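# Stow an unpowered desk robot arm in a floor case

## Task

Take the small, unpowered robot arm from the desk (its joints are limp and move if pushed) and place it in the open case on the floor, sitting low enough that the lid could close, and leave it settled. It must not drop more than a few centimetres at any point, or the task may fail. Finish with the gripper released and the robot moved away from it. The robot itself must not tip over or end up leaning, or the task fails.

## Robot and tools

Robot: a Hello Robot Stretch 4, a single-arm mobile manipulator about 1.6 m tall. It has an omni-wheel base (rim within 0.23 m of the base origin), a lift sliding on a mast, a forward-telescoping arm, a three-joint wrist (yaw, pitch, roll) and a two-finger gripper with springy steel fingers. Loose objects may occasionally be nudged by something in the scene.

Frames: the base frame sits on the floor below the base centre, x forward, y left, z up. hand_pose is reported in this frame, a point between the open fingertips; its printed value can be a little off. Odometry frame is the base frame as it was at scene start; base_odometry counts wheel turns only, so slip shows up as travel. Heading is in radians, positive left, -3.142 to 3.142.

execute_actions(actions, cameras): actions is a list holding one action or none (empty list just reports state and images). One action may contain "base", "joints" or both, plus optional "pace" and "contact_limits"; or it is {"end_of_arm": "enable_torque"} alone. Motions in an action start together and may finish at different times.
- base: exactly one relative offset from where the base last reported itself: {"translate_m": d} straight drive in metres, forward positive, -2 to 2; {"strafe_m": d} sideways in metres, left positive, -2 to 2; {"rotate_rad": d} turn in place in radians, counter-clockwise positive, -3.2 to 3.2.
- joints: a dictionary keyed by joint name, each value an absolute target (not an offset). lift_m 0 to 1.2 m; arm_m 0 to 0.55 m (extension); wrist_yaw_rad -1.134 to 4.276 (0 forward, positive left, 3.14 folded back, above 3.4 the arm may block); wrist_pitch_rad -1.117 to 4.259 (0 level, 1.57 pointing down); wrist_roll_rad -1.117 to 4.259 (0 fingers level, positive turns clockwise seen from behind); gripper_m -0.038 to 0.141, the fingertip gap in metres (negative means fingers pressing together). Done tolerances: ±0.004 for lift, arm, gripper; ±0.02 yaw and roll; ±0.05 pitch. Targets outside a joint range are clipped and reported; any other bad value or unknown key refuses the whole call with no motion. A joint left out may keep pushing toward an older target.
- pace: "slow", "default", "fast" or "max" (base up to 0.1/0.3/0.4/0.6 m/s and 1/2/3/4 rad/s; capped lower when lift is above 0.2, down to 0.3 m/s and 1 rad/s at lift 1.2).
- contact_limits: only {"arm_m": value}, 0 (gentlest) to 0.75 (firmest), default 0.5; how hard the arm may push before stopping.
- cameras: list from head_camera, head_left_camera, head_right_camera, wrist_camera, all; omitted/null/["all"] gives all, [] none. Max 15 s per action.
A useful opening move to unfold the wrist: lift_m 0.4 with wrist_yaw_rad 0.

wait(seconds): 0 to 10 s, no new commands; returns state and images.
zoom_image(camera, region): enlarges [x0, y0, x1, y1] pixels (top-left origin, at most 504x504) of that camera's latest full image. Image sizes: head_camera 420x560, fisheye head cameras 420x672, wrist_camera 616x392.
read_manual(section): licence texts only.
finished_scene(scene): ends the scene by number (1 or 2); irreversible, result says whether the goal held. A reply with no tool call ends everything.

Cameras: head_camera looks forward and down from the mast top (turn the base to look around); the two fisheyes look more steeply down and show the base and arm; wrist_camera looks along the fingers, fingertips near the bottom of its image.

Result lines: base_status and joint_status tell how each motion of the last accepted action ended: "done"; "off_target" (resting away from target, may still push); "contact_stop_at_<key>" (stopped by contact, holds there, and the lift, arm or wheels go slack); "limit_stop_at_<name>" (built-in limit, e.g. own_body or tilt); "time_out"; "torque_fault" (a wrist/gripper motor went limp and ignores commands until enable_torque). After a stop in one call, later motion calls in the same reply are skipped. on_its_own lists what happened uncommanded; its "held at" is the held target, not the position. lidar_m: 12 horizontal distances in metres, 30-degree sectors, first straight ahead then counter-clockwise (4th left, 7th behind, 10th right); "-" means nothing or closer than 0.25 m; it sees from about 0.15 m height upward and misses glass, thin legs, much behind. wrist_depth_mm: 7x7 grid of depths, 100 to 2000 mm, "-" unknown. base_tilt in degrees (forward, right positive, with a fixed bias up to 1.5). turned_by_wheels vs turned_by_imu differing by over 0.1 rad means a hit or slip. motor_effort: percent of max, bracket is peak; offsets of a few percent; wheel positive means turning right.

Gripping: command a gap smaller than the object; lower values squeeze harder and pull it toward the wrist. Gripper reading and "done" do not prove a hold; a firm squeeze appears in the gripper's effort. Fingertips pressed on a surface can jam; lift up.

Cautions: the payload is limp and articulated, so support it and lower it gently into the case; releasing it from high up or dragging it risks a drop. Do not turn or drive with over 1 kg held while arm_m exceeds 0.2, especially at fast paces, and avoid steady hard pushing with a high gripper; tilt over 6 degrees freezes the lift, arm and wheels. Pressing the wrist into things causes torque faults. Self-collision stops are likely with pitch below -0.2 combined with roll below -0.4 or above 4. Finish with the gripper open and the robot backed away, upright.

Each tool is called after "Request:" by a JSON object that holds its "api" and its "payload", one argument or row to a line.

## Session

Request:
{"api": "execute_actions", "payload": {
  "actions": [
    {"joints":{"lift_m":0.4,"wrist_yaw_rad":0}}
  ]
}}

Scene clock: 2.47 s.
base_odometry: x=+0.000 y=+0.000 heading=+0.000 (m, m, rad; odometry frame)
turned_by_wheels: +0.000 (rad since the last result)
turned_by_imu: -0.001 (rad since the last result)
base_tilt: forward=-0.3 right=-0.7 (deg)
lidar_m: 1.79 1.84 1.78 1.71 1.76 2.25 2.14 1.05 2.14 2.03 2.10 1.89
base_status: not commanded
joint_positions: lift_m=+0.400 arm_m=+0.000 wrist_yaw_rad=+0.000 wrist_pitch_rad=+0.018 wrist_roll_rad=-0.011 gripper_m=+0.057
joint_status: all done
motor_effort: lift_m=+22(23) arm_m=-1(1) wrist_yaw_rad=+2(4) wrist_pitch_rad=-5(6) wrist_roll_rad=+0(0) gripper_m=-2(3) wheel_0=+0(0) wheel_1=+0(0) wheel_2=+0(0) (%)
hand_pose: x=+0.4589 y=-0.0873 z=+0.5726 quat_wxyz=(+1.000, -0.006, +0.009, +0.000) (m; base frame)
wrist_depth_mm: - - - - - - - / - - - - - - - / - 1983 - - - - - / - - - - - - - / - - - - - - - / 1863 1983 198 1921 201 - - / 1308 1255 1336 112 1366 1336 1430
pictures: head_camera, head_left_camera, head_right_camera, wrist_camera
Images, in order (width x height): head_camera 420x560, head_left_camera 420x672, head_right_camera 420x672, wrist_camera 616x392.

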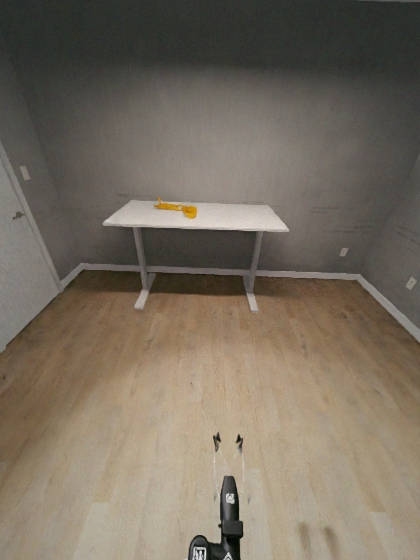

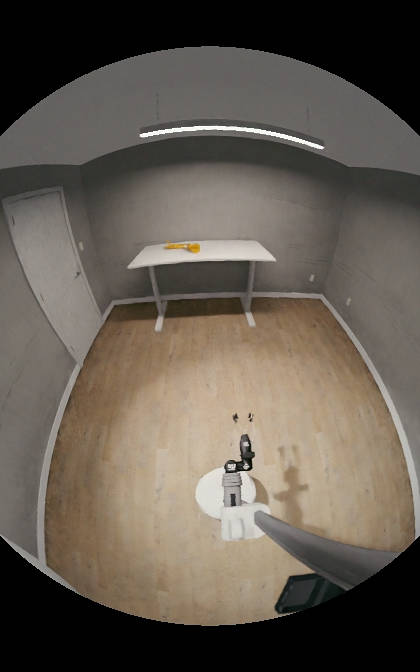

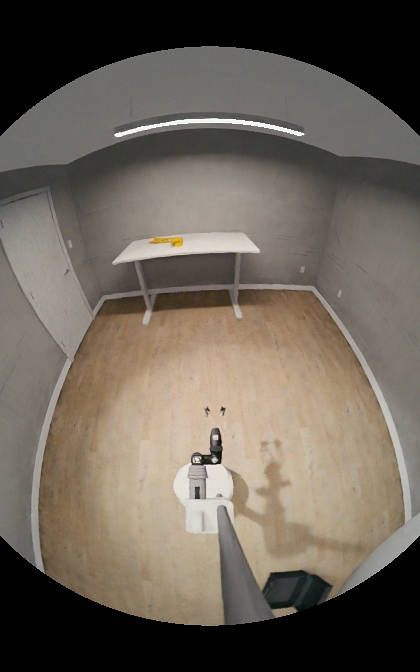

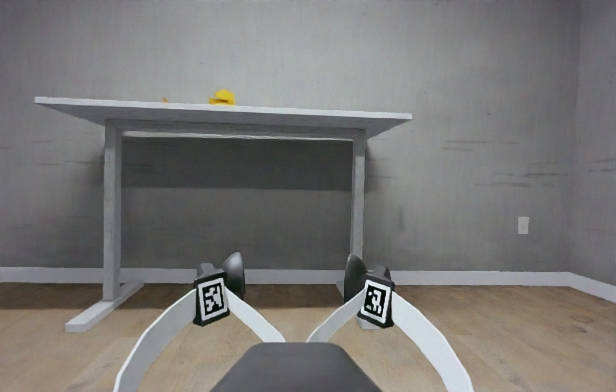

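Request:
{"api": "execute_actions", "payload": {
  "actions": [
    {"base":{"translate_m":1.3},"joints":{"lift_m":1.15,"wrist_pitch_rad":1.2,"gripper_m":0.12},"pace":"fast"}
  ],
  "cameras": []
}}

Request:
{"api": "execute_actions", "payload": {
  "actions": [
    {"base":{"strafe_m":0.4},"joints":{"arm_m":0.3}}
  ],
  "cameras": ["head_camera","wrist_camera"]
}}

Scene clock: 10.87 s.
base_odometry: x=+1.300 y=+0.000 heading=+0.000 (m, m, rad; odometry frame)
turned_by_wheels: +0.000 (rad since the last result)
turned_by_imu: -0.001 (rad since the last result)
base_tilt: forward=-0.1 right=-0.4 (deg)
lidar_m: 0.48 0.50 0.68 1.70 1.80 2.43 2.71 2.49 2.11 2.00 0.74 0.51
base_status: done
joint_positions: lift_m=+1.150 arm_m=+0.000 wrist_yaw_rad=+0.000 wrist_pitch_rad=+1.201 wrist_roll_rad=-0.011 gripper_m=+0.120
joint_status: all done
motor_effort: lift_m=+22(23) arm_m=-1(1) wrist_yaw_rad=+1(1) wrist_pitch_rad=-2(4) wrist_roll_rad=+0(0) gripper_m=+1(3) wheel_0=-1(8) wheel_1=+0(5) wheel_2=+3(14) (%)
hand_pose: x=+0.2747 y=-0.0874 z=+1.0590 quat_wxyz=(+0.825, -0.005, +0.565, +0.003) (m; base frame)
wrist_depth_mm: 430 433 439 442 449 455 462 / 407 415 418 424 430 439 442 / 1397 1499 1537 1499 1499 1537 1537 / 1366 1366 1397 1430 1430 1464 1464 / 1281 1308 1366 1336 1397 1397 1397 / 1229 1205 1255 1281 220 1281 1308 / 1182 1182 1229 112 1229 1229 1255
pictures: none
No camera images: the call's "cameras" was empty. Leave "cameras" out to get every camera's image.

Scene clock: 13.53 s.
base_odometry: x=+1.300 y=+0.400 heading=+0.000 (m, m, rad; odometry frame)
turned_by_wheels: +0.000 (rad since the last result)
turned_by_imu: +0.000 (rad since the last result)
base_tilt: forward=-0.3 right=-0.6 (deg)
lidar_m: 0.46 0.48 0.66 1.30 1.39 1.85 3.55 2.52 2.52 2.40 0.73 0.50
base_status: done
joint_positions: lift_m=+1.150 arm_m=+0.299 wrist_yaw_rad=+0.000 wrist_pitch_rad=+1.201 wrist_roll_rad=-0.011 gripper_m=+0.120
joint_status: all done
motor_effort: lift_m=+22(22) arm_m=+4(5) wrist_yaw_rad=+2(1) wrist_pitch_rad=-1(2) wrist_roll_rad=+1(0) gripper_m=-1(1) wheel_0=+2(7) wheel_1=-1(10) wheel_2=+1(2) (%)
hand_pose: x=+0.5745 y=-0.0874 z=+1.0590 quat_wxyz=(+0.825, -0.005, +0.565, +0.003) (m; base frame)
wrist_depth_mm: 421 430 427 427 445 455 459 / 397 407 407 364 415 424 430 / 377 379 384 379 293 394 404 / 357 355 364 368 364 379 379 / 336 342 345 347 353 355 357 / 320 319 324 332 220 336 342 / 307 307 312 112 319 320 325
pictures: head_camera, wrist_camera
Images, in order (width x height): head_camera 420x560, wrist_camera 616x392.

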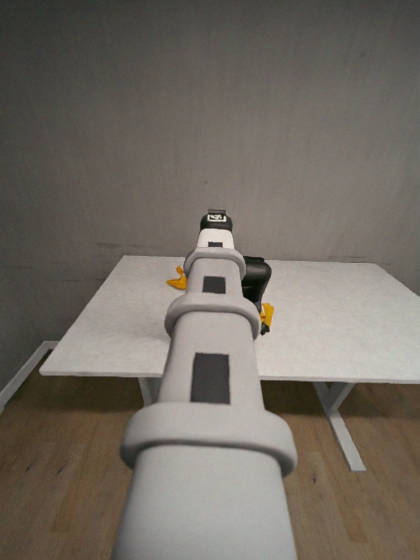

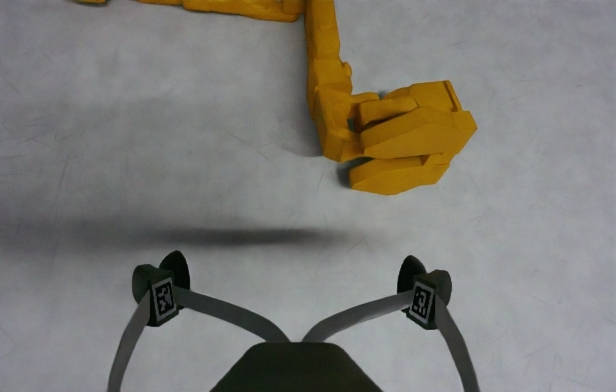

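Request:
{"api": "execute_actions", "payload": {
  "actions": [
    {"base":{"translate_m":0.15},"joints":{"arm_m":0.47,"wrist_pitch_rad":1.57,"lift_m":1.2}}
  ],
  "cameras": ["wrist_camera"]
}}

Scene clock: 18.40 s.
base_odometry: x=+1.450 y=+0.400 heading=+0.000 (m, m, rad; odometry frame)
turned_by_wheels: +0.000 (rad since the last result)
turned_by_imu: -0.001 (rad since the last result)
base_tilt: forward=-0.2 right=-0.6 (deg)
lidar_m: 0.32 0.33 0.45 1.31 1.38 1.85 3.71 2.71 2.53 2.41 0.50 0.34
base_status: done
joint_positions: lift_m=+1.200 arm_m=+0.469 wrist_yaw_rad=+0.000 wrist_pitch_rad=+1.570 wrist_roll_rad=-0.011 gripper_m=+0.120
joint_status: all done
motor_effort: lift_m=+22(26) arm_m=+4(0) wrist_yaw_rad=+1(3) wrist_pitch_rad=+3(8) wrist_roll_rad=+0(0) gripper_m=+1(1) wheel_0=+1(9) wheel_1=+2(6) wheel_2=-1(9) (%)
hand_pose: x=+0.6404 y=-0.0874 z=+1.0895 quat_wxyz=(+0.707, -0.004, +0.707, +0.004) (m; base frame)
wrist_depth_mm: 355 362 364 370 370 373 375 / 297 362 362 366 370 373 377 / 357 359 342 315 375 375 379 / 359 364 366 368 370 377 379 / 359 359 366 368 373 377 382 / 357 362 368 366 221 379 382 / 362 362 364 112 304 379 379
pictures: wrist_camera
Images, in order (width x height): wrist_camera 616x392.

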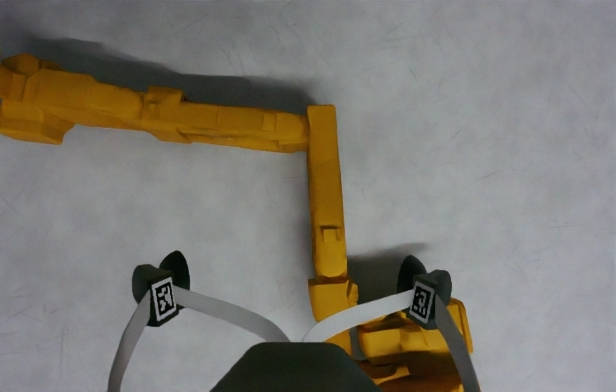

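Request:
{"api": "execute_actions", "payload": {
  "actions": [
    {"base":{"strafe_m":-0.025},"joints":{"arm_m":0.51,"gripper_m":0.09}}
  ],
  "cameras": []
}}

Request:
{"api": "execute_actions", "payload": {
  "actions": [
    {"joints":{"lift_m":1.095},"pace":"slow"}
  ],
  "cameras": ["wrist_camera"]
}}

Request:
{"api": "execute_actions", "payload": {
  "actions": [
    {"joints":{"gripper_m":-0.02}}
  ],
  "cameras": []
}}

Request:
{"api": "execute_actions", "payload": {
  "actions": [
    {"joints":{"lift_m":1.15},"pace":"slow"}
  ],
  "cameras": ["wrist_camera","head_left_camera"]
}}

Scene clock: 31.27 s.
base_odometry: x=+1.450 y=+0.375 heading=+0.000 (m, m, rad; odometry frame)
turned_by_wheels: +0.000 (rad since the last result)
turned_by_imu: -0.001 (rad since the last result)
base_tilt: forward=-0.2 right=-0.5 (deg)
lidar_m: 0.31 0.32 0.45 1.34 1.41 1.89 3.70 2.71 2.49 2.39 0.48 0.35
base_status: done
joint_positions: lift_m=+1.200 arm_m=+0.509 wrist_yaw_rad=+0.000 wrist_pitch_rad=+1.570 wrist_roll_rad=-0.011 gripper_m=+0.090
joint_status: all done
motor_effort: lift_m=+22(22) arm_m=+4(9) wrist_yaw_rad=+1(3) wrist_pitch_rad=+1(1) wrist_roll_rad=+1(0) gripper_m=-2(1) wheel_0=-1(10) wheel_1=+1(8) wheel_2=+0(2) (%)
hand_pose: x=+0.6804 y=-0.0874 z=+1.0895 quat_wxyz=(+0.707, -0.004, +0.707, +0.004) (m; base frame)
wrist_depth_mm: 357 359 364 366 373 377 375 / 357 357 364 370 370 375 377 / 301 312 364 368 373 377 377 / 359 364 364 368 373 377 382 / 362 362 368 368 375 379 379 / 362 362 366 368 221 379 379 / 359 364 366 112 306 377 384
pictures: none
No camera images: the call's "cameras" was empty. Leave "cameras" out to get every camera's image.

Scene clock: 33.00 s.
base_odometry: x=+1.450 y=+0.375 heading=+0.000 (m, m, rad; odometry frame)
turned_by_wheels: +0.000 (rad since the last result)
turned_by_imu: +0.000 (rad since the last result)
base_tilt: forward=-0.2 right=-0.6 (deg)
lidar_m: 0.32 0.31 0.45 1.34 1.41 1.91 3.71 2.72 2.50 2.37 0.51 0.35
base_status: not commanded
joint_positions: lift_m=+1.095 arm_m=+0.509 wrist_yaw_rad=+0.000 wrist_pitch_rad=+1.570 wrist_roll_rad=-0.011 gripper_m=+0.090
joint_status: all done
motor_effort: lift_m=+16(21) arm_m=+4(4) wrist_yaw_rad=+2(2) wrist_pitch_rad=+0(2) wrist_roll_rad=+0(0) gripper_m=-3(0) wheel_0=-1(1) wheel_1=+0(1) wheel_2=+0(0) (%)
hand_pose: x=+0.6804 y=-0.0874 z=+0.9850 quat_wxyz=(+0.707, -0.004, +0.707, +0.004) (m; base frame)
wrist_depth_mm: 254 256 257 264 264 266 270 / 255 257 259 263 265 266 268 / 201 202 258 263 266 267 268 / 255 257 260 262 266 266 271 / 256 258 260 262 266 267 271 / 257 259 260 193 220 268 272 / 258 259 262 112 266 271 271
pictures: wrist_camera
Images, in order (width x height): wrist_camera 616x392.

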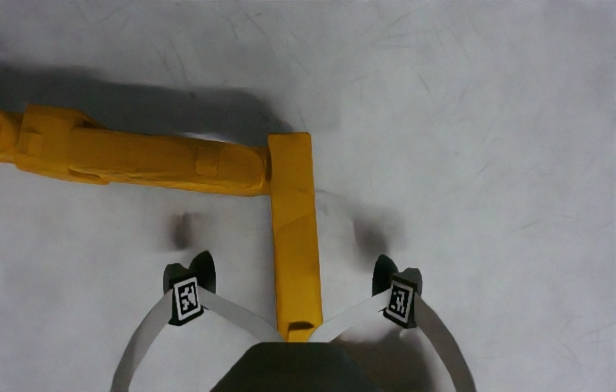

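Scene clock: 34.83 s.
base_odometry: x=+1.450 y=+0.375 heading=+0.000 (m, m, rad; odometry frame)
turned_by_wheels: +0.000 (rad since the last result)
turned_by_imu: +0.000 (rad since the last result)
base_tilt: forward=-0.2 right=-0.4 (deg)
lidar_m: 0.32 0.35 0.45 1.33 1.42 1.92 3.69 2.71 2.53 2.38 0.50 0.33
base_status: not commanded
joint_positions: lift_m=+1.095 arm_m=+0.509 wrist_yaw_rad=+0.000 wrist_pitch_rad=+1.570 wrist_roll_rad=-0.011 gripper_m=-0.019
joint_status: all done
motor_effort: lift_m=+18(18) arm_m=+4(4) wrist_yaw_rad=+2(1) wrist_pitch_rad=+1(1) wrist_roll_rad=+0(2) gripper_m=-27(30) wheel_0=-1(1) wheel_1=+1(1) wheel_2=+0(0) (%)
hand_pose: x=+0.6804 y=-0.0874 z=+0.9848 quat_wxyz=(+0.707, -0.004, +0.707, +0.004) (m; base frame)
wrist_depth_mm: 252 254 258 259 260 265 266 / 252 255 258 260 263 266 268 / 196 194 195 260 264 264 267 / 254 257 258 260 266 265 267 / 255 256 260 211 265 270 270 / 255 258 185 202 188 267 270 / 256 257 260 113 265 267 271
pictures: none
No camera images: the call's "cameras" was empty. Leave "cameras" out to get every camera's image.

Scene clock: 36.17 s.
base_odometry: x=+1.450 y=+0.375 heading=+0.000 (m, m, rad; odometry frame)
turned_by_wheels: +0.000 (rad since the last result)
turned_by_imu: +0.000 (rad since the last result)
base_tilt: forward=-0.2 right=-0.5 (deg)
lidar_m: 0.32 0.35 0.45 1.33 1.40 1.91 3.70 2.58 2.49 2.38 0.51 0.33
base_status: not commanded
joint_positions: lift_m=+1.150 arm_m=+0.509 wrist_yaw_rad=+0.000 wrist_pitch_rad=+1.570 wrist_roll_rad=-0.011 gripper_m=-0.019
joint_status: all done
motor_effort: lift_m=+25(25) arm_m=+4(4) wrist_yaw_rad=+3(0) wrist_pitch_rad=+0(1) wrist_roll_rad=+0(0) gripper_m=-28(28) wheel_0=-1(1) wheel_1=+1(1) wheel_2=+0(0) (%)
hand_pose: x=+0.6803 y=-0.0874 z=+1.0392 quat_wxyz=(+0.707, -0.004, +0.707, +0.004) (m; base frame)
wrist_depth_mm: 306 309 312 315 317 319 322 / 306 309 312 315 320 319 322 / 205 202 198 315 317 322 325 / 307 310 312 317 320 322 325 / 309 312 314 210 320 324 324 / 309 314 185 186 187 322 329 / 309 312 314 112 322 325 327
pictures: head_left_camera, wrist_camera
Images, in order (width x height): head_left_camera 420x672, wrist_camera 616x392.

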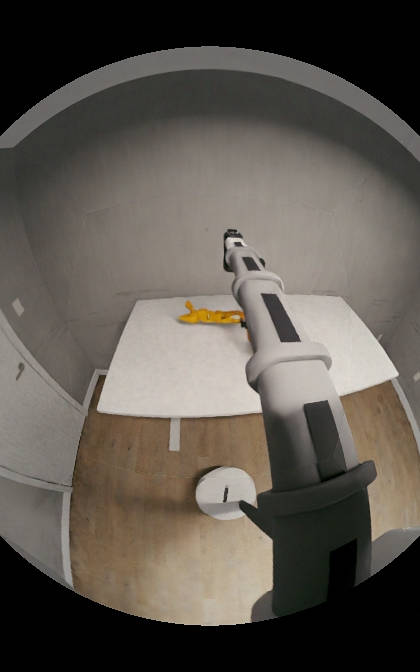

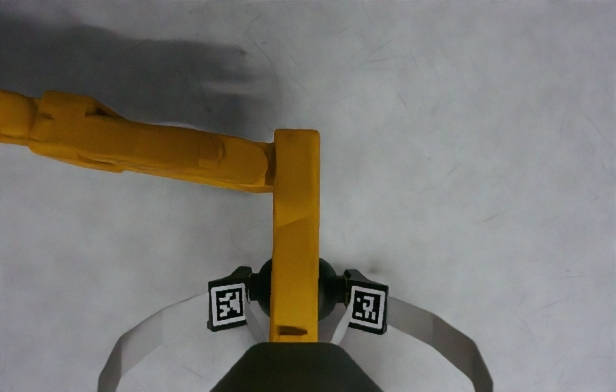

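Held. Case is around (-0.9,-0.6).

Request:
{"api": "execute_actions", "payload": {
  "actions": [
    {"base":{"translate_m":-1.0},"joints":{"lift_m":1.2,"arm_m":0.2,"gripper_m":-0.035}}
  ],
  "cameras": []
}}

Request:
{"api": "execute_actions", "payload": {
  "actions": [
    {"base":{"rotate_rad":-2.5},"joints":{"lift_m":0.7},"pace":"slow"}
  ],
  "cameras": ["wrist_camera","head_camera"]
}}

Scene clock: 43.90 s.
base_odometry: x=+0.450 y=+0.375 heading=+0.000 (m, m, rad; odometry frame)
turned_by_wheels: +0.000 (rad since the last result)
turned_by_imu: -0.002 (rad since the last result)
base_tilt: forward=-0.2 right=-0.6 (deg)
lidar_m: 0.28 0.46 1.40 1.32 1.40 1.88 2.62 1.61 2.51 2.39 2.50 0.25
base_status: done
joint_positions: lift_m=+1.200 arm_m=+0.201 wrist_yaw_rad=+0.000 wrist_pitch_rad=+1.571 wrist_roll_rad=-0.011 gripper_m=-0.034
joint_status: all done
motor_effort: lift_m=+25(23) arm_m=-4(5) wrist_yaw_rad=+3(0) wrist_pitch_rad=+0(0) wrist_roll_rad=+0(0) gripper_m=-31(34) wheel_0=+1(6) wheel_1=+0(5) wheel_2=-1(9) (%)
hand_pose: x=+0.3716 y=-0.0874 z=+1.0893 quat_wxyz=(+0.707, -0.004, +0.707, +0.004) (m; base frame)
wrist_depth_mm: 1308 1281 1366 1336 1336 1366 1397 / 1308 1308 1336 1308 1336 1366 1366 / 202 200 196 1336 1366 1397 1397 / 1308 1366 1336 1336 1366 1397 1366 / 1308 1336 1366 208 1366 1366 1397 / 1336 1308 183 182 185 1397 1397 / 1308 1366 1098 112 1336 1430 1397
pictures: none
No camera images: the call's "cameras" was empty. Leave "cameras" out to get every camera's image.

Scene clock: 48.27 s.
base_odometry: x=+0.450 y=+0.375 heading=-2.500 (m, m, rad; odometry frame)
turned_by_wheels: -2.500 (rad since the last result)
turned_by_imu: -2.475 (rad since the last result)
base_tilt: forward=-0.2 right=-0.5 (deg)
lidar_m: 0.44 0.47 2.38 2.54 1.36 1.31 1.76 1.36 1.37 1.45 2.12 0.25
base_status: done
joint_positions: lift_m=+0.700 arm_m=+0.201 wrist_yaw_rad=+0.000 wrist_pitch_rad=+1.570 wrist_roll_rad=-0.011 gripper_m=-0.034
joint_status: all done
motor_effort: lift_m=+19(24) arm_m=-4(5) wrist_yaw_rad=+3(0) wrist_pitch_rad=-1(2) wrist_roll_rad=+0(0) gripper_m=-31(29) wheel_0=-1(4) wheel_1=+1(6) wheel_2=+1(6) (%)
hand_pose: x=+0.3717 y=-0.0874 z=+0.5898 quat_wxyz=(+0.707, -0.004, +0.707, +0.004) (m; base frame)
wrist_depth_mm: 809 820 809 820 831 842 842 / 809 798 809 842 842 842 842 / 203 200 196 820 831 842 854 / 820 820 820 820 831 842 842 / 820 831 820 208 842 842 854 / 809 831 182 182 185 854 854 / 820 615 615 112 854 854 854
pictures: head_camera, wrist_camera
Images, in order (width x height): head_camera 420x560, wrist_camera 616x392.

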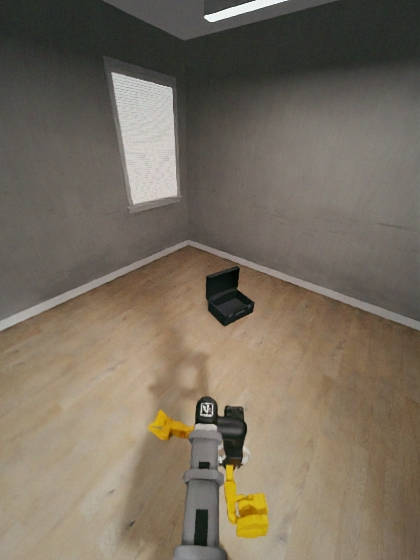

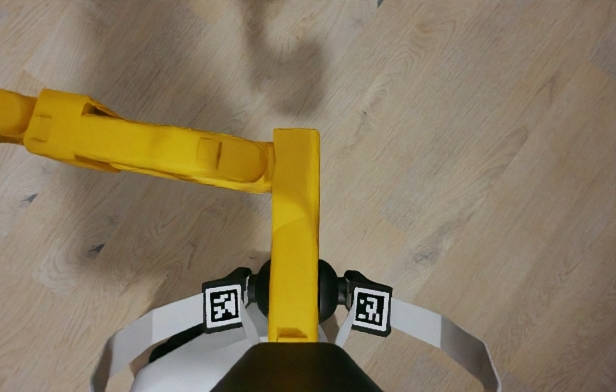

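Request:
{"api": "execute_actions", "payload": {
  "actions": [
    {"base":{"strafe_m":-0.75},"joints":{"lift_m":0.4,"arm_m":0.3,"wrist_pitch_rad":0.9},"pace":"slow"}
  ],
  "cameras": ["wrist_camera","head_camera"]
}}

Request:
{"api": "execute_actions", "payload": {
  "actions": [
    {"joints":{"wrist_pitch_rad":0.3},"pace":"slow"}
  ],
  "cameras": ["wrist_camera","head_camera"]
}}

Scene clock: 62.43 s.
base_odometry: x=+0.001 y=+0.976 heading=-2.500 (m, m, rad; odometry frame)
turned_by_wheels: +0.000 (rad since the last result)
turned_by_imu: -0.005 (rad since the last result)
base_tilt: forward=-0.1 right=-0.5 (deg)
lidar_m: 0.53 1.72 3.00 3.23 1.79 1.75 0.98 0.74 0.73 0.79 1.15 0.54
base_status: done
joint_positions: lift_m=+0.400 arm_m=+0.299 wrist_yaw_rad=+0.000 wrist_pitch_rad=+0.906 wrist_roll_rad=-0.012 gripper_m=-0.034
joint_status: all done
motor_effort: lift_m=+19(16) arm_m=+4(4) wrist_yaw_rad=+1(4) wrist_pitch_rad=-15(22) wrist_roll_rad=+3(6) gripper_m=-29(32) wheel_0=+1(8) wheel_1=-3(6) wheel_2=-1(2) (%)
hand_pose: x=+0.6482 y=-0.0874 z=+0.3513 quat_wxyz=(+0.899, -0.005, +0.438, +0.003) (m; base frame)
wrist_depth_mm: 1008 1042 1060 1078 1118 1138 1160 / 878 891 904 931 946 976 991 / 768 778 788 809 820 842 831 / 683 691 169 166 723 732 750 / 621 627 175 177 647 661 668 / 559 191 182 185 184 591 603 / 500 212 530 112 539 530 549
pictures: head_camera, wrist_camera
Images, in order (width x height): head_camera 420x560, wrist_camera 616x392.

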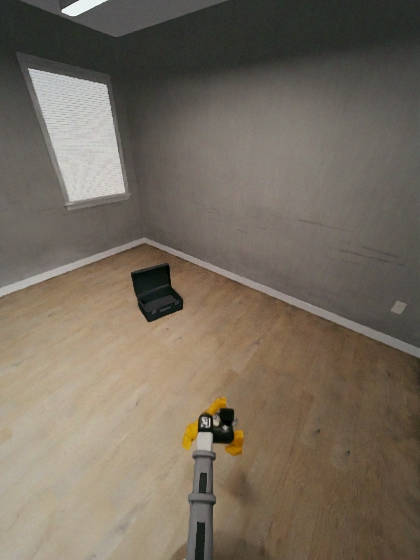

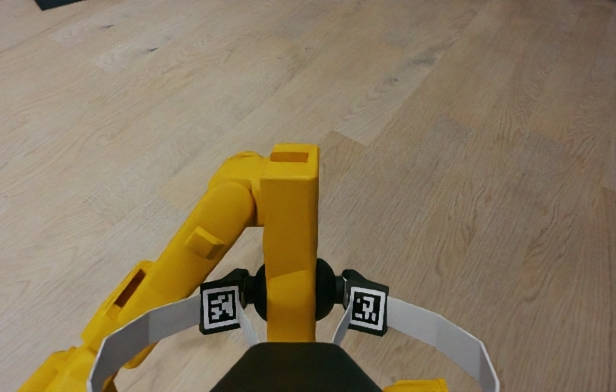

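Scene clock: 63.50 s.
base_odometry: x=+0.001 y=+0.976 heading=-2.500 (m, m, rad; odometry frame)
turned_by_wheels: +0.000 (rad since the last result)
turned_by_imu: +0.000 (rad since the last result)
base_tilt: forward=-0.2 right=-0.6 (deg)
lidar_m: 0.65 1.74 3.00 3.20 1.79 1.75 0.95 0.74 0.73 0.77 1.16 0.77
base_status: not commanded
joint_positions: lift_m=+0.400 arm_m=+0.299 wrist_yaw_rad=+0.000 wrist_pitch_rad=+0.310 wrist_roll_rad=-0.012 gripper_m=-0.034
joint_status: all done
on_its_own: wrist_pitch_rad is at rest, and its effort (-27) is outside its rest range (-23 to +23)
motor_effort: lift_m=+19(19) arm_m=+4(4) wrist_yaw_rad=+0(0) wrist_pitch_rad=-27(30) wrist_roll_rad=+4(3) gripper_m=-30(32) wheel_0=+1(1) wheel_1=-3(3) wheel_2=-1(1) (%)
hand_pose: x=+0.7449 y=-0.0874 z=+0.4902 quat_wxyz=(+0.988, -0.006, +0.154, +0.001) (m; base frame)
wrist_depth_mm: - - - 1921 1661 1464 1336 / - - - - 1708 1576 1397 / 1464 1499 - - 1808 1576 1430 / 1499 1499 171 170 1808 1661 1499 / 1229 1229 177 179 1366 1397 1430 / 960 189 182 185 184 1060 1078 / 788 202 820 112 842 798 866
pictures: head_camera, wrist_camera
Images, in order (width x height): head_camera 420x560, wrist_camera 616x392.

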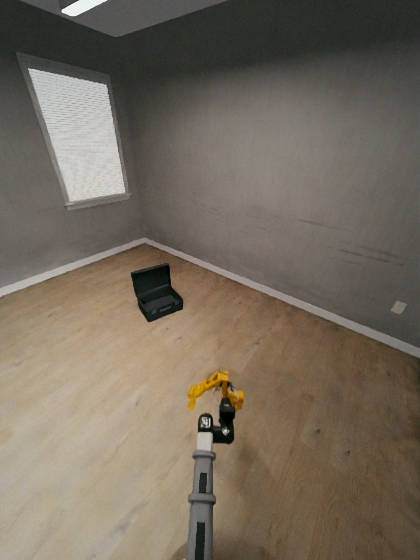

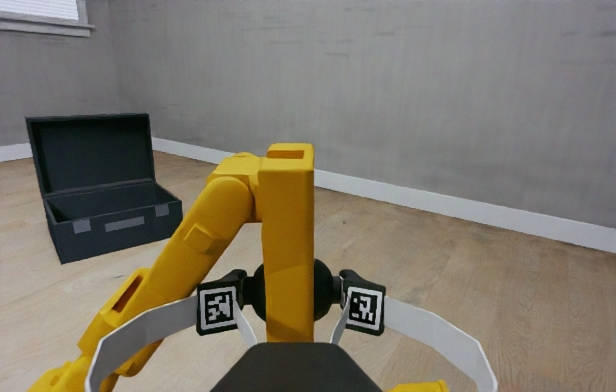

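Request:
{"api": "execute_actions", "payload": {
  "actions": [
    {"base":{"translate_m":1.05},"joints":{"lift_m":0.5,"arm_m":0.2,"wrist_pitch_rad":1.6}}
  ],
  "cameras": []
}}

Request:
{"api": "execute_actions", "payload": {
  "actions": [
    {"base":{"rotate_rad":0.6},"joints":{"wrist_roll_rad":1.57,"arm_m":0.3},"pace":"slow"}
  ],
  "cameras": ["wrist_camera","head_camera"]
}}

Request:
{"api": "zoom_image", "payload": {
  "camera": "head_camera",
  "region": [80,300,340,560]
}}

Scene clock: 78.37 s.
base_odometry: x=-0.840 y=+0.347 heading=-2.500 (m, m, rad; odometry frame)
turned_by_wheels: +0.000 (rad since the last result)
turned_by_imu: -0.002 (rad since the last result)
base_tilt: forward=-0.2 right=-0.5 (deg)
lidar_m: 0.31 0.25 0.81 2.56 2.69 2.61 1.75 1.35 1.36 1.43 1.33 0.25
base_status: done
joint_positions: lift_m=+0.500 arm_m=+0.201 wrist_yaw_rad=+0.000 wrist_pitch_rad=+1.598 wrist_roll_rad=-0.011 gripper_m=-0.034
joint_status: all done
motor_effort: lift_m=+25(25) arm_m=-4(6) wrist_yaw_rad=+2(4) wrist_pitch_rad=+5(24) wrist_roll_rad=+1(3) gripper_m=-31(32) wheel_0=+0(8) wheel_1=+1(6) wheel_2=+2(12) (%)
hand_pose: x=+0.3637 y=-0.0874 z=+0.3894 quat_wxyz=(+0.697, -0.004, +0.717, +0.004) (m; base frame)
wrist_depth_mm: 597 603 603 603 621 615 627 / 597 603 603 609 621 621 627 / 609 615 615 615 627 627 640 / 609 615 169 164 627 634 640 / 603 609 174 177 627 640 640 / 615 192 182 185 185 654 654 / 257 281 459 112 634 640 654
pictures: none
No camera images: the call's "cameras" was empty. Leave "cameras" out to get every camera's image.

Scene clock: 80.67 s.
base_odometry: x=-0.840 y=+0.347 heading=-1.900 (m, m, rad; odometry frame)
turned_by_wheels: +0.600 (rad since the last result)
turned_by_imu: +0.593 (rad since the last result)
base_tilt: forward=-0.2 right=-0.5 (deg)
lidar_m: 0.35 2.39 2.63 2.64 2.61 1.66 1.35 1.34 1.48 1.33 1.31 1.45
base_status: done
joint_positions: lift_m=+0.500 arm_m=+0.299 wrist_yaw_rad=+0.000 wrist_pitch_rad=+1.601 wrist_roll_rad=+1.570 gripper_m=-0.034
joint_status: all done
motor_effort: lift_m=+25(25) arm_m=+4(5) wrist_yaw_rad=+1(3) wrist_pitch_rad=+0(7) wrist_roll_rad=+1(7) gripper_m=-33(29) wheel_0=-2(5) wheel_1=-2(5) wheel_2=-1(4) (%)
hand_pose: x=+0.4615 y=-0.0874 z=+0.3894 quat_wxyz=(+0.493, +0.492, +0.508, -0.507) (m; base frame)
wrist_depth_mm: 585 591 603 621 621 634 634 / 591 597 603 621 621 634 640 / 591 603 615 621 627 634 640 / 559 597 169 164 627 603 439 / 554 603 174 177 647 508 424 / 549 193 182 184 184 488 427 / 258 279 621 112 634 449 427
pictures: head_camera, wrist_camera
Images, in order (width x height): head_camera 420x560, wrist_camera 616x392.

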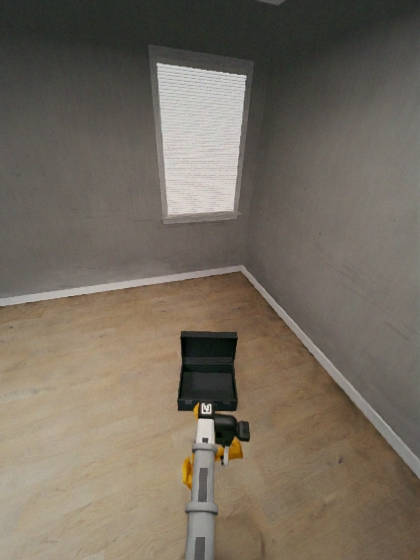

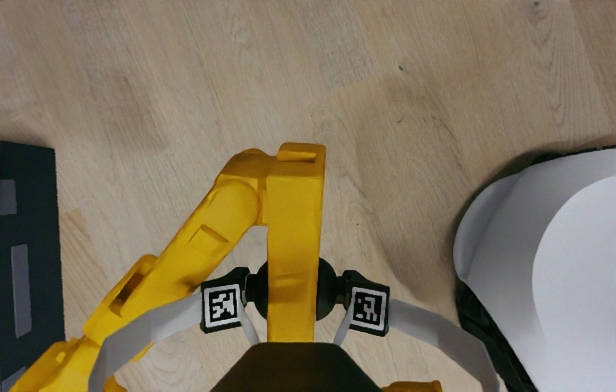

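Region (80, 300, 340, 560) of head_camera's 420x560 image, scaled by 1.938, with more detail than that image has.

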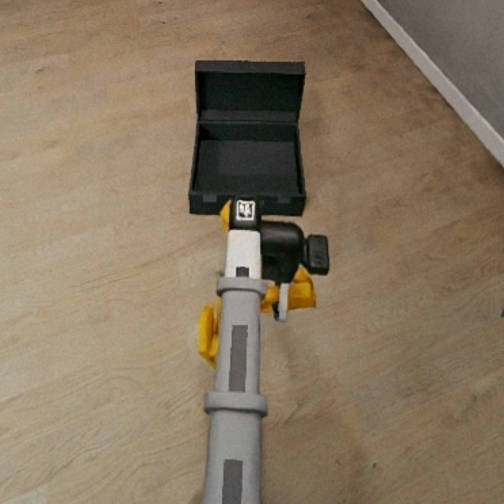

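Request:
{"api": "execute_actions", "payload": {
  "actions": [
    {"joints":{"lift_m":0.2,"arm_m":0.28}}
  ],
  "cameras": ["wrist_camera"]
}}

Request:
{"api": "execute_actions", "payload": {
  "actions": [
    {"joints":{"lift_m":0.15},"pace":"slow"}
  ],
  "cameras": ["wrist_camera"]
}}

Request:
{"api": "execute_actions", "payload": {
  "actions": [
    {"joints":{"gripper_m":0.04}}
  ],
  "cameras": []
}}

Request:
{"api": "execute_actions", "payload": {
  "actions": [
    {"joints":{"lift_m":0.3}}
  ],
  "cameras": []
}}

Request:
{"api": "execute_actions", "payload": {
  "actions": [
    {"joints":{"gripper_m":0.141,"arm_m":0.325}}
  ],
  "cameras": ["wrist_camera","head_left_camera"]
}}

Scene clock: 89.77 s.
base_odometry: x=-0.840 y=+0.347 heading=-1.900 (m, m, rad; odometry frame)
turned_by_wheels: +0.000 (rad since the last result)
turned_by_imu: -0.001 (rad since the last result)
base_tilt: forward=-0.2 right=-0.6 (deg)
lidar_m: 0.81 2.39 2.64 2.65 2.62 1.65 1.34 1.33 1.50 1.33 1.31 1.46
base_status: not commanded
joint_positions: lift_m=+0.200 arm_m=+0.281 wrist_yaw_rad=+0.000 wrist_pitch_rad=+1.601 wrist_roll_rad=+1.570 gripper_m=-0.034
joint_status: all done
motor_effort: lift_m=+17(23) arm_m=-5(6) wrist_yaw_rad=+3(1) wrist_pitch_rad=-3(2) wrist_roll_rad=+0(1) gripper_m=-30(33) wheel_0=-2(2) wheel_1=-2(2) wheel_2=-1(1) (%)
hand_pose: x=+0.4429 y=-0.0874 z=+0.0900 quat_wxyz=(+0.493, +0.492, +0.508, -0.507) (m; base frame)
wrist_depth_mm: 301 306 309 314 317 324 329 / 303 307 312 315 320 325 329 / 304 307 312 317 320 327 329 / 307 310 172 168 325 329 332 / 306 309 177 178 324 329 332 / 307 193 182 183 185 329 334 / 306 211 317 112 325 330 338
pictures: wrist_camera
Images, in order (width x height): wrist_camera 616x392.

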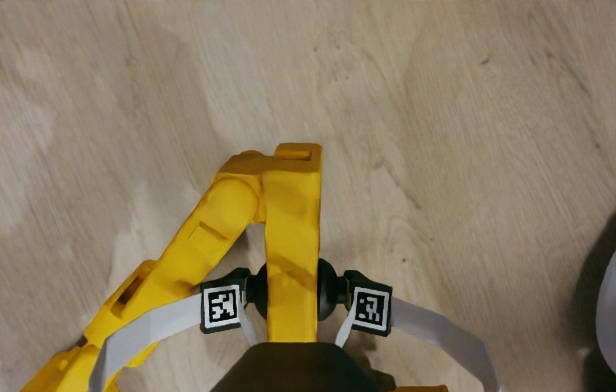

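Scene clock: 91.03 s.
base_odometry: x=-0.840 y=+0.347 heading=-1.900 (m, m, rad; odometry frame)
turned_by_wheels: +0.000 (rad since the last result)
turned_by_imu: +0.000 (rad since the last result)
base_tilt: forward=-0.2 right=-0.5 (deg)
lidar_m: 0.59 2.39 2.64 2.66 2.61 1.65 1.35 1.32 1.49 1.32 1.31 1.45
base_status: not commanded
joint_positions: lift_m=+0.150 arm_m=+0.281 wrist_yaw_rad=+0.000 wrist_pitch_rad=+1.602 wrist_roll_rad=+1.570 gripper_m=-0.034
joint_status: all done
motor_effort: lift_m=+17(21) arm_m=-4(4) wrist_yaw_rad=+2(2) wrist_pitch_rad=-5(7) wrist_roll_rad=+1(1) gripper_m=-29(29) wheel_0=-2(2) wheel_1=-2(2) wheel_2=-1(1) (%)
hand_pose: x=+0.4426 y=-0.0874 z=+0.0401 quat_wxyz=(+0.492, +0.492, +0.508, -0.508) (m; base frame)
wrist_depth_mm: 255 256 262 264 267 272 276 / 254 258 262 266 268 272 276 / 256 259 263 265 271 276 278 / 256 260 185 186 272 276 279 / 258 262 207 188 273 276 282 / 257 195 183 185 185 278 282 / 260 201 266 112 276 278 282
pictures: wrist_camera
Images, in order (width x height): wrist_camera 616x392.

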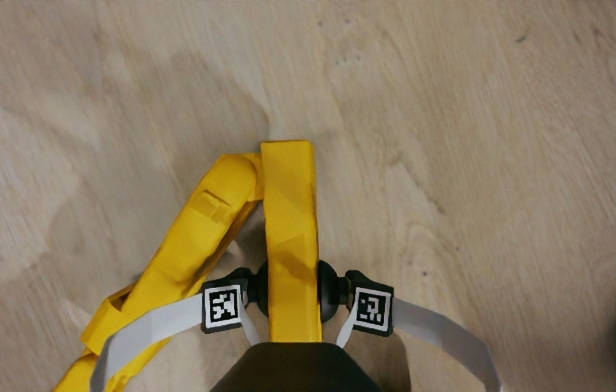

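Scene clock: 92.50 s.
base_odometry: x=-0.840 y=+0.347 heading=-1.900 (m, m, rad; odometry frame)
turned_by_wheels: +0.000 (rad since the last result)
turned_by_imu: +0.000 (rad since the last result)
base_tilt: forward=-0.2 right=-0.7 (deg)
lidar_m: 0.81 2.40 2.65 2.65 2.62 1.66 1.35 1.34 1.50 1.32 1.30 1.46
base_status: not commanded
joint_positions: lift_m=+0.150 arm_m=+0.281 wrist_yaw_rad=+0.000 wrist_pitch_rad=+1.600 wrist_roll_rad=+1.570 gripper_m=+0.040
joint_status: all done
motor_effort: lift_m=+17(17) arm_m=-4(5) wrist_yaw_rad=+1(3) wrist_pitch_rad=+0(6) wrist_roll_rad=+1(1) gripper_m=-3(31) wheel_0=-2(2) wheel_1=-2(2) wheel_2=-1(1) (%)
hand_pose: x=+0.4431 y=-0.0874 z=+0.0401 quat_wxyz=(+0.493, +0.492, +0.508, -0.507) (m; base frame)
wrist_depth_mm: 255 257 262 264 268 272 277 / 256 259 263 265 270 273 277 / 257 258 263 266 272 273 278 / 257 260 208 213 272 276 281 / 259 262 212 221 272 278 281 / 259 208 192 198 273 278 281 / 262 207 266 112 274 278 283
pictures: none
No camera images: the call's "cameras" was empty. Leave "cameras" out to get every camera's image.

Scene clock: 94.20 s.
base_odometry: x=-0.840 y=+0.347 heading=-1.900 (m, m, rad; odometry frame)
turned_by_wheels: +0.000 (rad since the last result)
turned_by_imu: +0.000 (rad since the last result)
base_tilt: forward=-0.2 right=-0.6 (deg)
lidar_m: 0.81 2.39 2.65 2.65 2.61 1.67 1.34 1.33 1.49 1.33 1.30 1.46
base_status: not commanded
joint_positions: lift_m=+0.300 arm_m=+0.281 wrist_yaw_rad=+0.000 wrist_pitch_rad=+1.600 wrist_roll_rad=+1.570 gripper_m=+0.040
joint_status: all done
motor_effort: lift_m=+22(23) arm_m=-4(4) wrist_yaw_rad=+1(3) wrist_pitch_rad=+1(0) wrist_roll_rad=+1(1) gripper_m=-4(6) wheel_0=-2(2) wheel_1=-2(2) wheel_2=-1(1) (%)
hand_pose: x=+0.4431 y=-0.0874 z=+0.1896 quat_wxyz=(+0.493, +0.492, +0.508, -0.507) (m; base frame)
wrist_depth_mm: 399 402 410 413 421 424 430 / 402 404 413 415 421 433 436 / 402 407 413 418 427 430 436 / 404 407 410 421 427 430 433 / 407 413 359 421 427 436 377 / 410 410 193 351 370 433 357 / 407 355 413 112 349 439 332
pictures: none
No camera images: the call's "cameras" was empty. Leave "cameras" out to get every camera's image.

Scene clock: 96.20 s.
base_odometry: x=-0.840 y=+0.347 heading=-1.900 (m, m, rad; odometry frame)
turned_by_wheels: +0.000 (rad since the last result)
turned_by_imu: -0.001 (rad since the last result)
base_tilt: forward=-0.2 right=-0.5 (deg)
lidar_m: 0.80 2.40 2.66 2.63 2.60 1.64 1.35 1.34 1.49 1.31 1.31 1.47
base_status: not commanded
joint_positions: lift_m=+0.300 arm_m=+0.324 wrist_yaw_rad=+0.000 wrist_pitch_rad=+1.600 wrist_roll_rad=+1.570 gripper_m=+0.141
joint_status: all done
motor_effort: lift_m=+22(22) arm_m=+4(2) wrist_yaw_rad=+2(1) wrist_pitch_rad=+1(1) wrist_roll_rad=+1(1) gripper_m=+3(4) wheel_0=-2(2) wheel_1=-2(2) wheel_2=-1(1) (%)
hand_pose: x=+0.4867 y=-0.0874 z=+0.1896 quat_wxyz=(+0.493, +0.492, +0.508, -0.507) (m; base frame)
wrist_depth_mm: 399 407 410 415 421 427 430 / 399 404 413 418 421 427 430 / 399 407 410 418 421 433 436 / 404 407 413 362 427 430 439 / 407 407 415 418 427 430 436 / 407 379 351 418 368 433 442 / 404 366 368 112 357 439 436
pictures: head_left_camera, wrist_camera
Images, in order (width x height): head_left_camera 420x672, wrist_camera 616x392.

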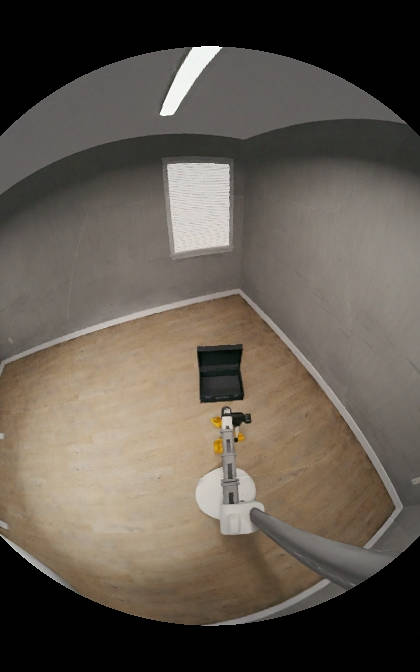

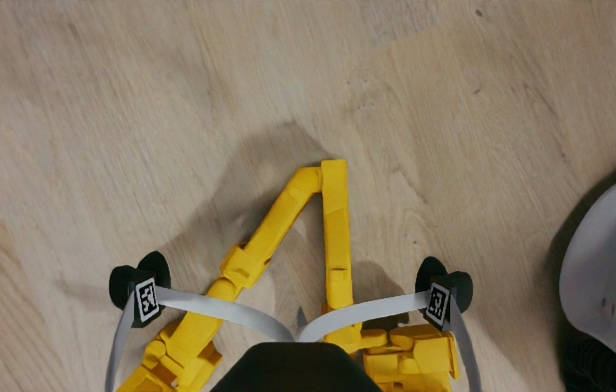

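Span at landing ≈0.11; shift a bit toward the elbow for margin.

Request:
{"api": "execute_actions", "payload": {
  "actions": [
    {"base":{"strafe_m":-0.015},"joints":{"lift_m":0.145},"pace":"slow"}
  ],
  "cameras": ["wrist_camera"]
}}

Request:
{"api": "execute_actions", "payload": {
  "actions": [
    {"joints":{"gripper_m":0.03},"pace":"slow"}
  ],
  "cameras": ["wrist_camera"]
}}

Scene clock: 104.93 s.
base_odometry: x=-0.854 y=+0.352 heading=-1.900 (m, m, rad; odometry frame)
turned_by_wheels: +0.000 (rad since the last result)
turned_by_imu: -0.001 (rad since the last result)
base_tilt: forward=-0.1 right=-0.7 (deg)
lidar_m: 0.62 2.39 2.65 2.65 2.63 1.64 1.34 1.33 1.50 1.30 1.30 1.44
base_status: done
joint_positions: lift_m=+0.145 arm_m=+0.324 wrist_yaw_rad=+0.000 wrist_pitch_rad=+1.600 wrist_roll_rad=+1.570 gripper_m=+0.141
joint_status: all done
motor_effort: lift_m=+16(24) arm_m=+4(5) wrist_yaw_rad=+2(2) wrist_pitch_rad=+2(1) wrist_roll_rad=+1(1) gripper_m=-2(1) wheel_0=+1(7) wheel_1=-2(5) wheel_2=+0(0) (%)
hand_pose: x=+0.4867 y=-0.0874 z=+0.0351 quat_wxyz=(+0.493, +0.492, +0.508, -0.507) (m; base frame)
wrist_depth_mm: 249 253 256 259 264 266 271 / 251 255 257 262 264 268 272 / 253 255 256 262 265 270 272 / 253 256 259 212 265 271 273 / 254 257 258 203 220 272 276 / 255 256 206 266 198 272 274 / 255 259 206 112 198 273 277
pictures: wrist_camera
Images, in order (width x height): wrist_camera 616x392.

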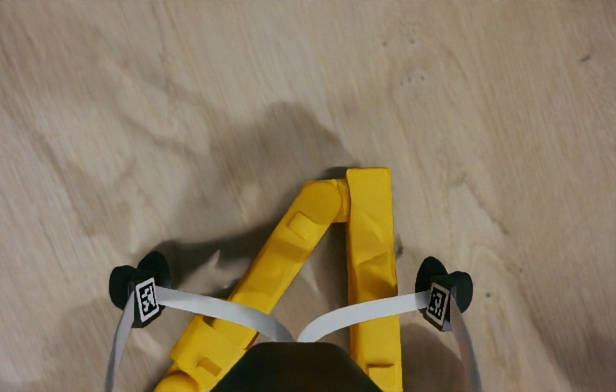

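Scene clock: 109.70 s.
base_odometry: x=-0.854 y=+0.352 heading=-1.900 (m, m, rad; odometry frame)
turned_by_wheels: +0.000 (rad since the last result)
turned_by_imu: -0.001 (rad since the last result)
base_tilt: forward=-0.2 right=-0.7 (deg)
lidar_m: 0.81 2.39 2.66 2.66 2.63 1.63 1.33 1.33 1.49 1.32 1.29 1.44
base_status: not commanded
joint_positions: lift_m=+0.145 arm_m=+0.324 wrist_yaw_rad=+0.000 wrist_pitch_rad=+1.602 wrist_roll_rad=+1.570 gripper_m=+0.030
joint_status: all done
motor_effort: lift_m=+17(17) arm_m=+5(4) wrist_yaw_rad=+2(3) wrist_pitch_rad=-2(6) wrist_roll_rad=+1(1) gripper_m=-21(20) wheel_0=+1(1) wheel_1=-2(2) wheel_2=+0(0) (%)
hand_pose: x=+0.4862 y=-0.0874 z=+0.0351 quat_wxyz=(+0.492, +0.492, +0.508, -0.507) (m; base frame)
wrist_depth_mm: 249 252 255 259 262 266 268 / 249 252 256 259 262 267 271 / 251 254 257 260 265 270 272 / 250 254 257 193 266 270 272 / 253 255 258 193 267 272 274 / 253 256 195 191 195 272 276 / 255 257 259 112 268 272 278
pictures: wrist_camera
Images, in order (width x height): wrist_camera 616x392.

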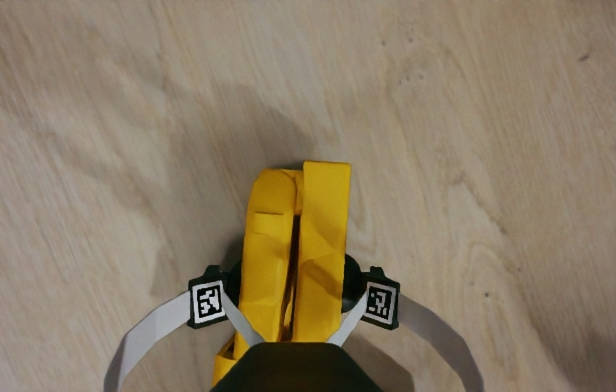

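Folded. Regrip nearer the centre of mass.

Request:
{"api": "execute_actions", "payload": {
  "actions": [
    {"joints":{"gripper_m":0.09}}
  ],
  "cameras": []
}}

Request:
{"api": "execute_actions", "payload": {
  "actions": [
    {"base":{"strafe_m":0.035},"pace":"slow"}
  ],
  "cameras": ["wrist_camera"]
}}

Request:
{"api": "execute_actions", "payload": {
  "actions": [
    {"joints":{"gripper_m":0.0}}
  ],
  "cameras": []
}}

Request:
{"api": "execute_actions", "payload": {
  "actions": [
    {"joints":{"lift_m":0.42},"pace":"slow"}
  ],
  "cameras": ["wrist_camera","head_camera"]
}}

Request:
{"api": "zoom_image", "payload": {
  "camera": "head_camera",
  "region": [80,300,340,560]
}}

Scene clock: 117.60 s.
base_odometry: x=-0.854 y=+0.352 heading=-1.900 (m, m, rad; odometry frame)
turned_by_wheels: +0.000 (rad since the last result)
turned_by_imu: -0.001 (rad since the last result)
base_tilt: forward=-0.2 right=-0.5 (deg)
lidar_m: 0.79 2.39 2.66 2.66 2.62 1.66 1.34 1.32 1.47 1.30 1.28 1.45
base_status: not commanded
joint_positions: lift_m=+0.145 arm_m=+0.324 wrist_yaw_rad=+0.000 wrist_pitch_rad=+1.600 wrist_roll_rad=+1.570 gripper_m=+0.090
joint_status: all done
motor_effort: lift_m=+17(17) arm_m=+4(4) wrist_yaw_rad=+2(2) wrist_pitch_rad=+0(4) wrist_roll_rad=+1(1) gripper_m=-1(20) wheel_0=+1(1) wheel_1=-2(2) wheel_2=+0(0) (%)
hand_pose: x=+0.4866 y=-0.0874 z=+0.0350 quat_wxyz=(+0.493, +0.492, +0.508, -0.507) (m; base frame)
wrist_depth_mm: 251 253 256 259 264 267 271 / 252 253 257 262 265 268 271 / 251 256 258 260 266 268 272 / 253 255 258 202 267 270 273 / 253 257 259 201 267 271 276 / 254 257 206 199 221 273 277 / 256 259 262 112 271 274 276
pictures: none
No camera images: the call's "cameras" was empty. Leave "cameras" out to get every camera's image.

Scene clock: 119.00 s.
base_odometry: x=-0.821 y=+0.340 heading=-1.900 (m, m, rad; odometry frame)
turned_by_wheels: +0.000 (rad since the last result)
turned_by_imu: +0.000 (rad since the last result)
base_tilt: forward=-0.2 right=-0.7 (deg)
lidar_m: 0.39 2.39 2.63 2.63 2.59 1.66 1.35 1.33 1.50 1.33 1.31 1.47
base_status: done
joint_positions: lift_m=+0.145 arm_m=+0.324 wrist_yaw_rad=+0.000 wrist_pitch_rad=+1.600 wrist_roll_rad=+1.570 gripper_m=+0.090
joint_status: not commanded
motor_effort: lift_m=+17(17) arm_m=+4(4) wrist_yaw_rad=+3(1) wrist_pitch_rad=-2(0) wrist_roll_rad=+1(1) gripper_m=-3(2) wheel_0=-2(6) wheel_1=+3(6) wheel_2=+0(1) (%)
hand_pose: x=+0.4866 y=-0.0874 z=+0.0350 quat_wxyz=(+0.493, +0.492, +0.508, -0.507) (m; base frame)
wrist_depth_mm: 249 253 256 259 264 266 271 / 250 254 257 259 265 267 271 / 251 255 259 200 266 268 273 / 252 255 258 201 266 271 273 / 253 256 258 198 268 271 274 / 255 257 205 195 221 273 274 / 255 258 262 112 271 273 277
pictures: wrist_camera
Images, in order (width x height): wrist_camera 616x392.

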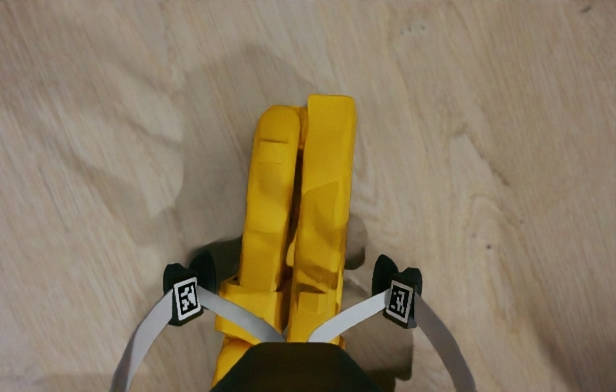

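Scene clock: 120.70 s.
base_odometry: x=-0.821 y=+0.340 heading=-1.900 (m, m, rad; odometry frame)
turned_by_wheels: +0.000 (rad since the last result)
turned_by_imu: +0.000 (rad since the last result)
base_tilt: forward=-0.2 right=-0.6 (deg)
lidar_m: 0.42 2.39 2.65 2.63 2.60 1.65 1.34 1.34 1.50 1.34 1.32 1.48
base_status: not commanded
joint_positions: lift_m=+0.145 arm_m=+0.324 wrist_yaw_rad=+0.000 wrist_pitch_rad=+1.600 wrist_roll_rad=+1.570 gripper_m=+0.001
joint_status: all done
motor_effort: lift_m=+18(18) arm_m=+4(4) wrist_yaw_rad=+2(3) wrist_pitch_rad=+0(4) wrist_roll_rad=+0(1) gripper_m=-31(34) wheel_0=-1(2) wheel_1=+3(3) wheel_2=+0(0) (%)
hand_pose: x=+0.4867 y=-0.0874 z=+0.0350 quat_wxyz=(+0.493, +0.492, +0.508, -0.507) (m; base frame)
wrist_depth_mm: 249 251 254 258 263 266 271 / 249 253 256 258 264 267 270 / 251 253 256 187 264 267 272 / 251 255 257 185 267 270 272 / 252 256 258 186 266 271 274 / 252 177 188 183 186 271 276 / 254 257 260 112 270 271 278
pictures: none
No camera images: the call's "cameras" was empty. Leave "cameras" out to get every camera's image.

Scene clock: 123.57 s.
base_odometry: x=-0.821 y=+0.340 heading=-1.900 (m, m, rad; odometry frame)
turned_by_wheels: +0.000 (rad since the last result)
turned_by_imu: -0.001 (rad since the last result)
base_tilt: forward=-0.2 right=-0.6 (deg)
lidar_m: 0.36 2.38 2.64 2.63 2.60 1.67 1.35 1.34 1.49 1.35 1.33 0.50
base_status: not commanded
joint_positions: lift_m=+0.420 arm_m=+0.324 wrist_yaw_rad=+0.000 wrist_pitch_rad=+1.600 wrist_roll_rad=+1.570 gripper_m=+0.001
joint_status: all done
motor_effort: lift_m=+25(27) arm_m=+4(4) wrist_yaw_rad=+3(3) wrist_pitch_rad=+2(1) wrist_roll_rad=+0(1) gripper_m=-35(33) wheel_0=-1(2) wheel_1=+3(3) wheel_2=+0(0) (%)
hand_pose: x=+0.4868 y=-0.0874 z=+0.3094 quat_wxyz=(+0.493, +0.493, +0.507, -0.507) (m; base frame)
wrist_depth_mm: 508 512 521 530 544 549 554 / 521 521 530 535 549 554 564 / 521 530 525 158 544 554 559 / 521 525 530 162 549 554 488 / 517 525 530 176 549 549 421 / 517 525 187 187 184 559 397 / 484 535 539 112 255 246 415
pictures: head_camera, wrist_camera
Images, in order (width x height): head_camera 420x560, wrist_camera 616x392.

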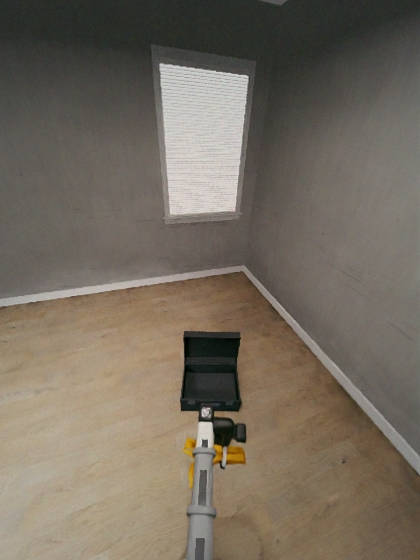

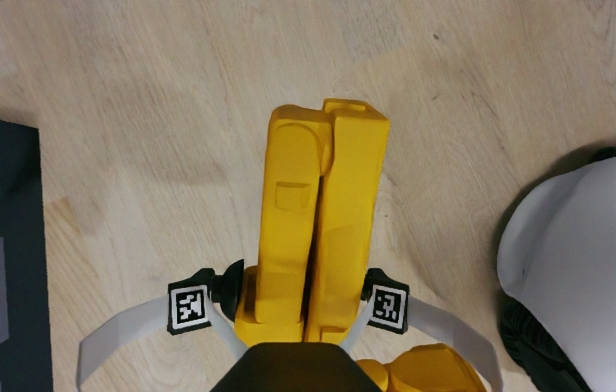

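Region (80, 300, 340, 560) of head_camera's 420x560 image, scaled by 1.938, with more detail than that image has.

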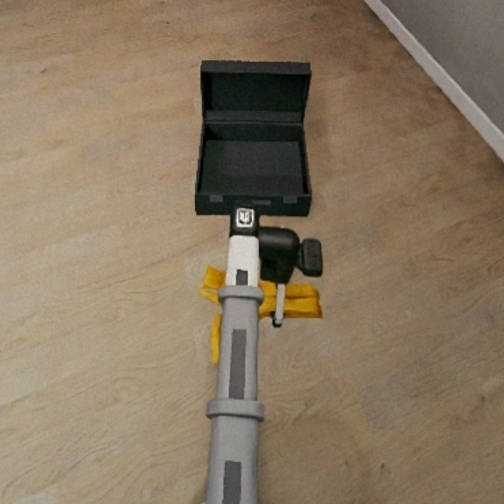

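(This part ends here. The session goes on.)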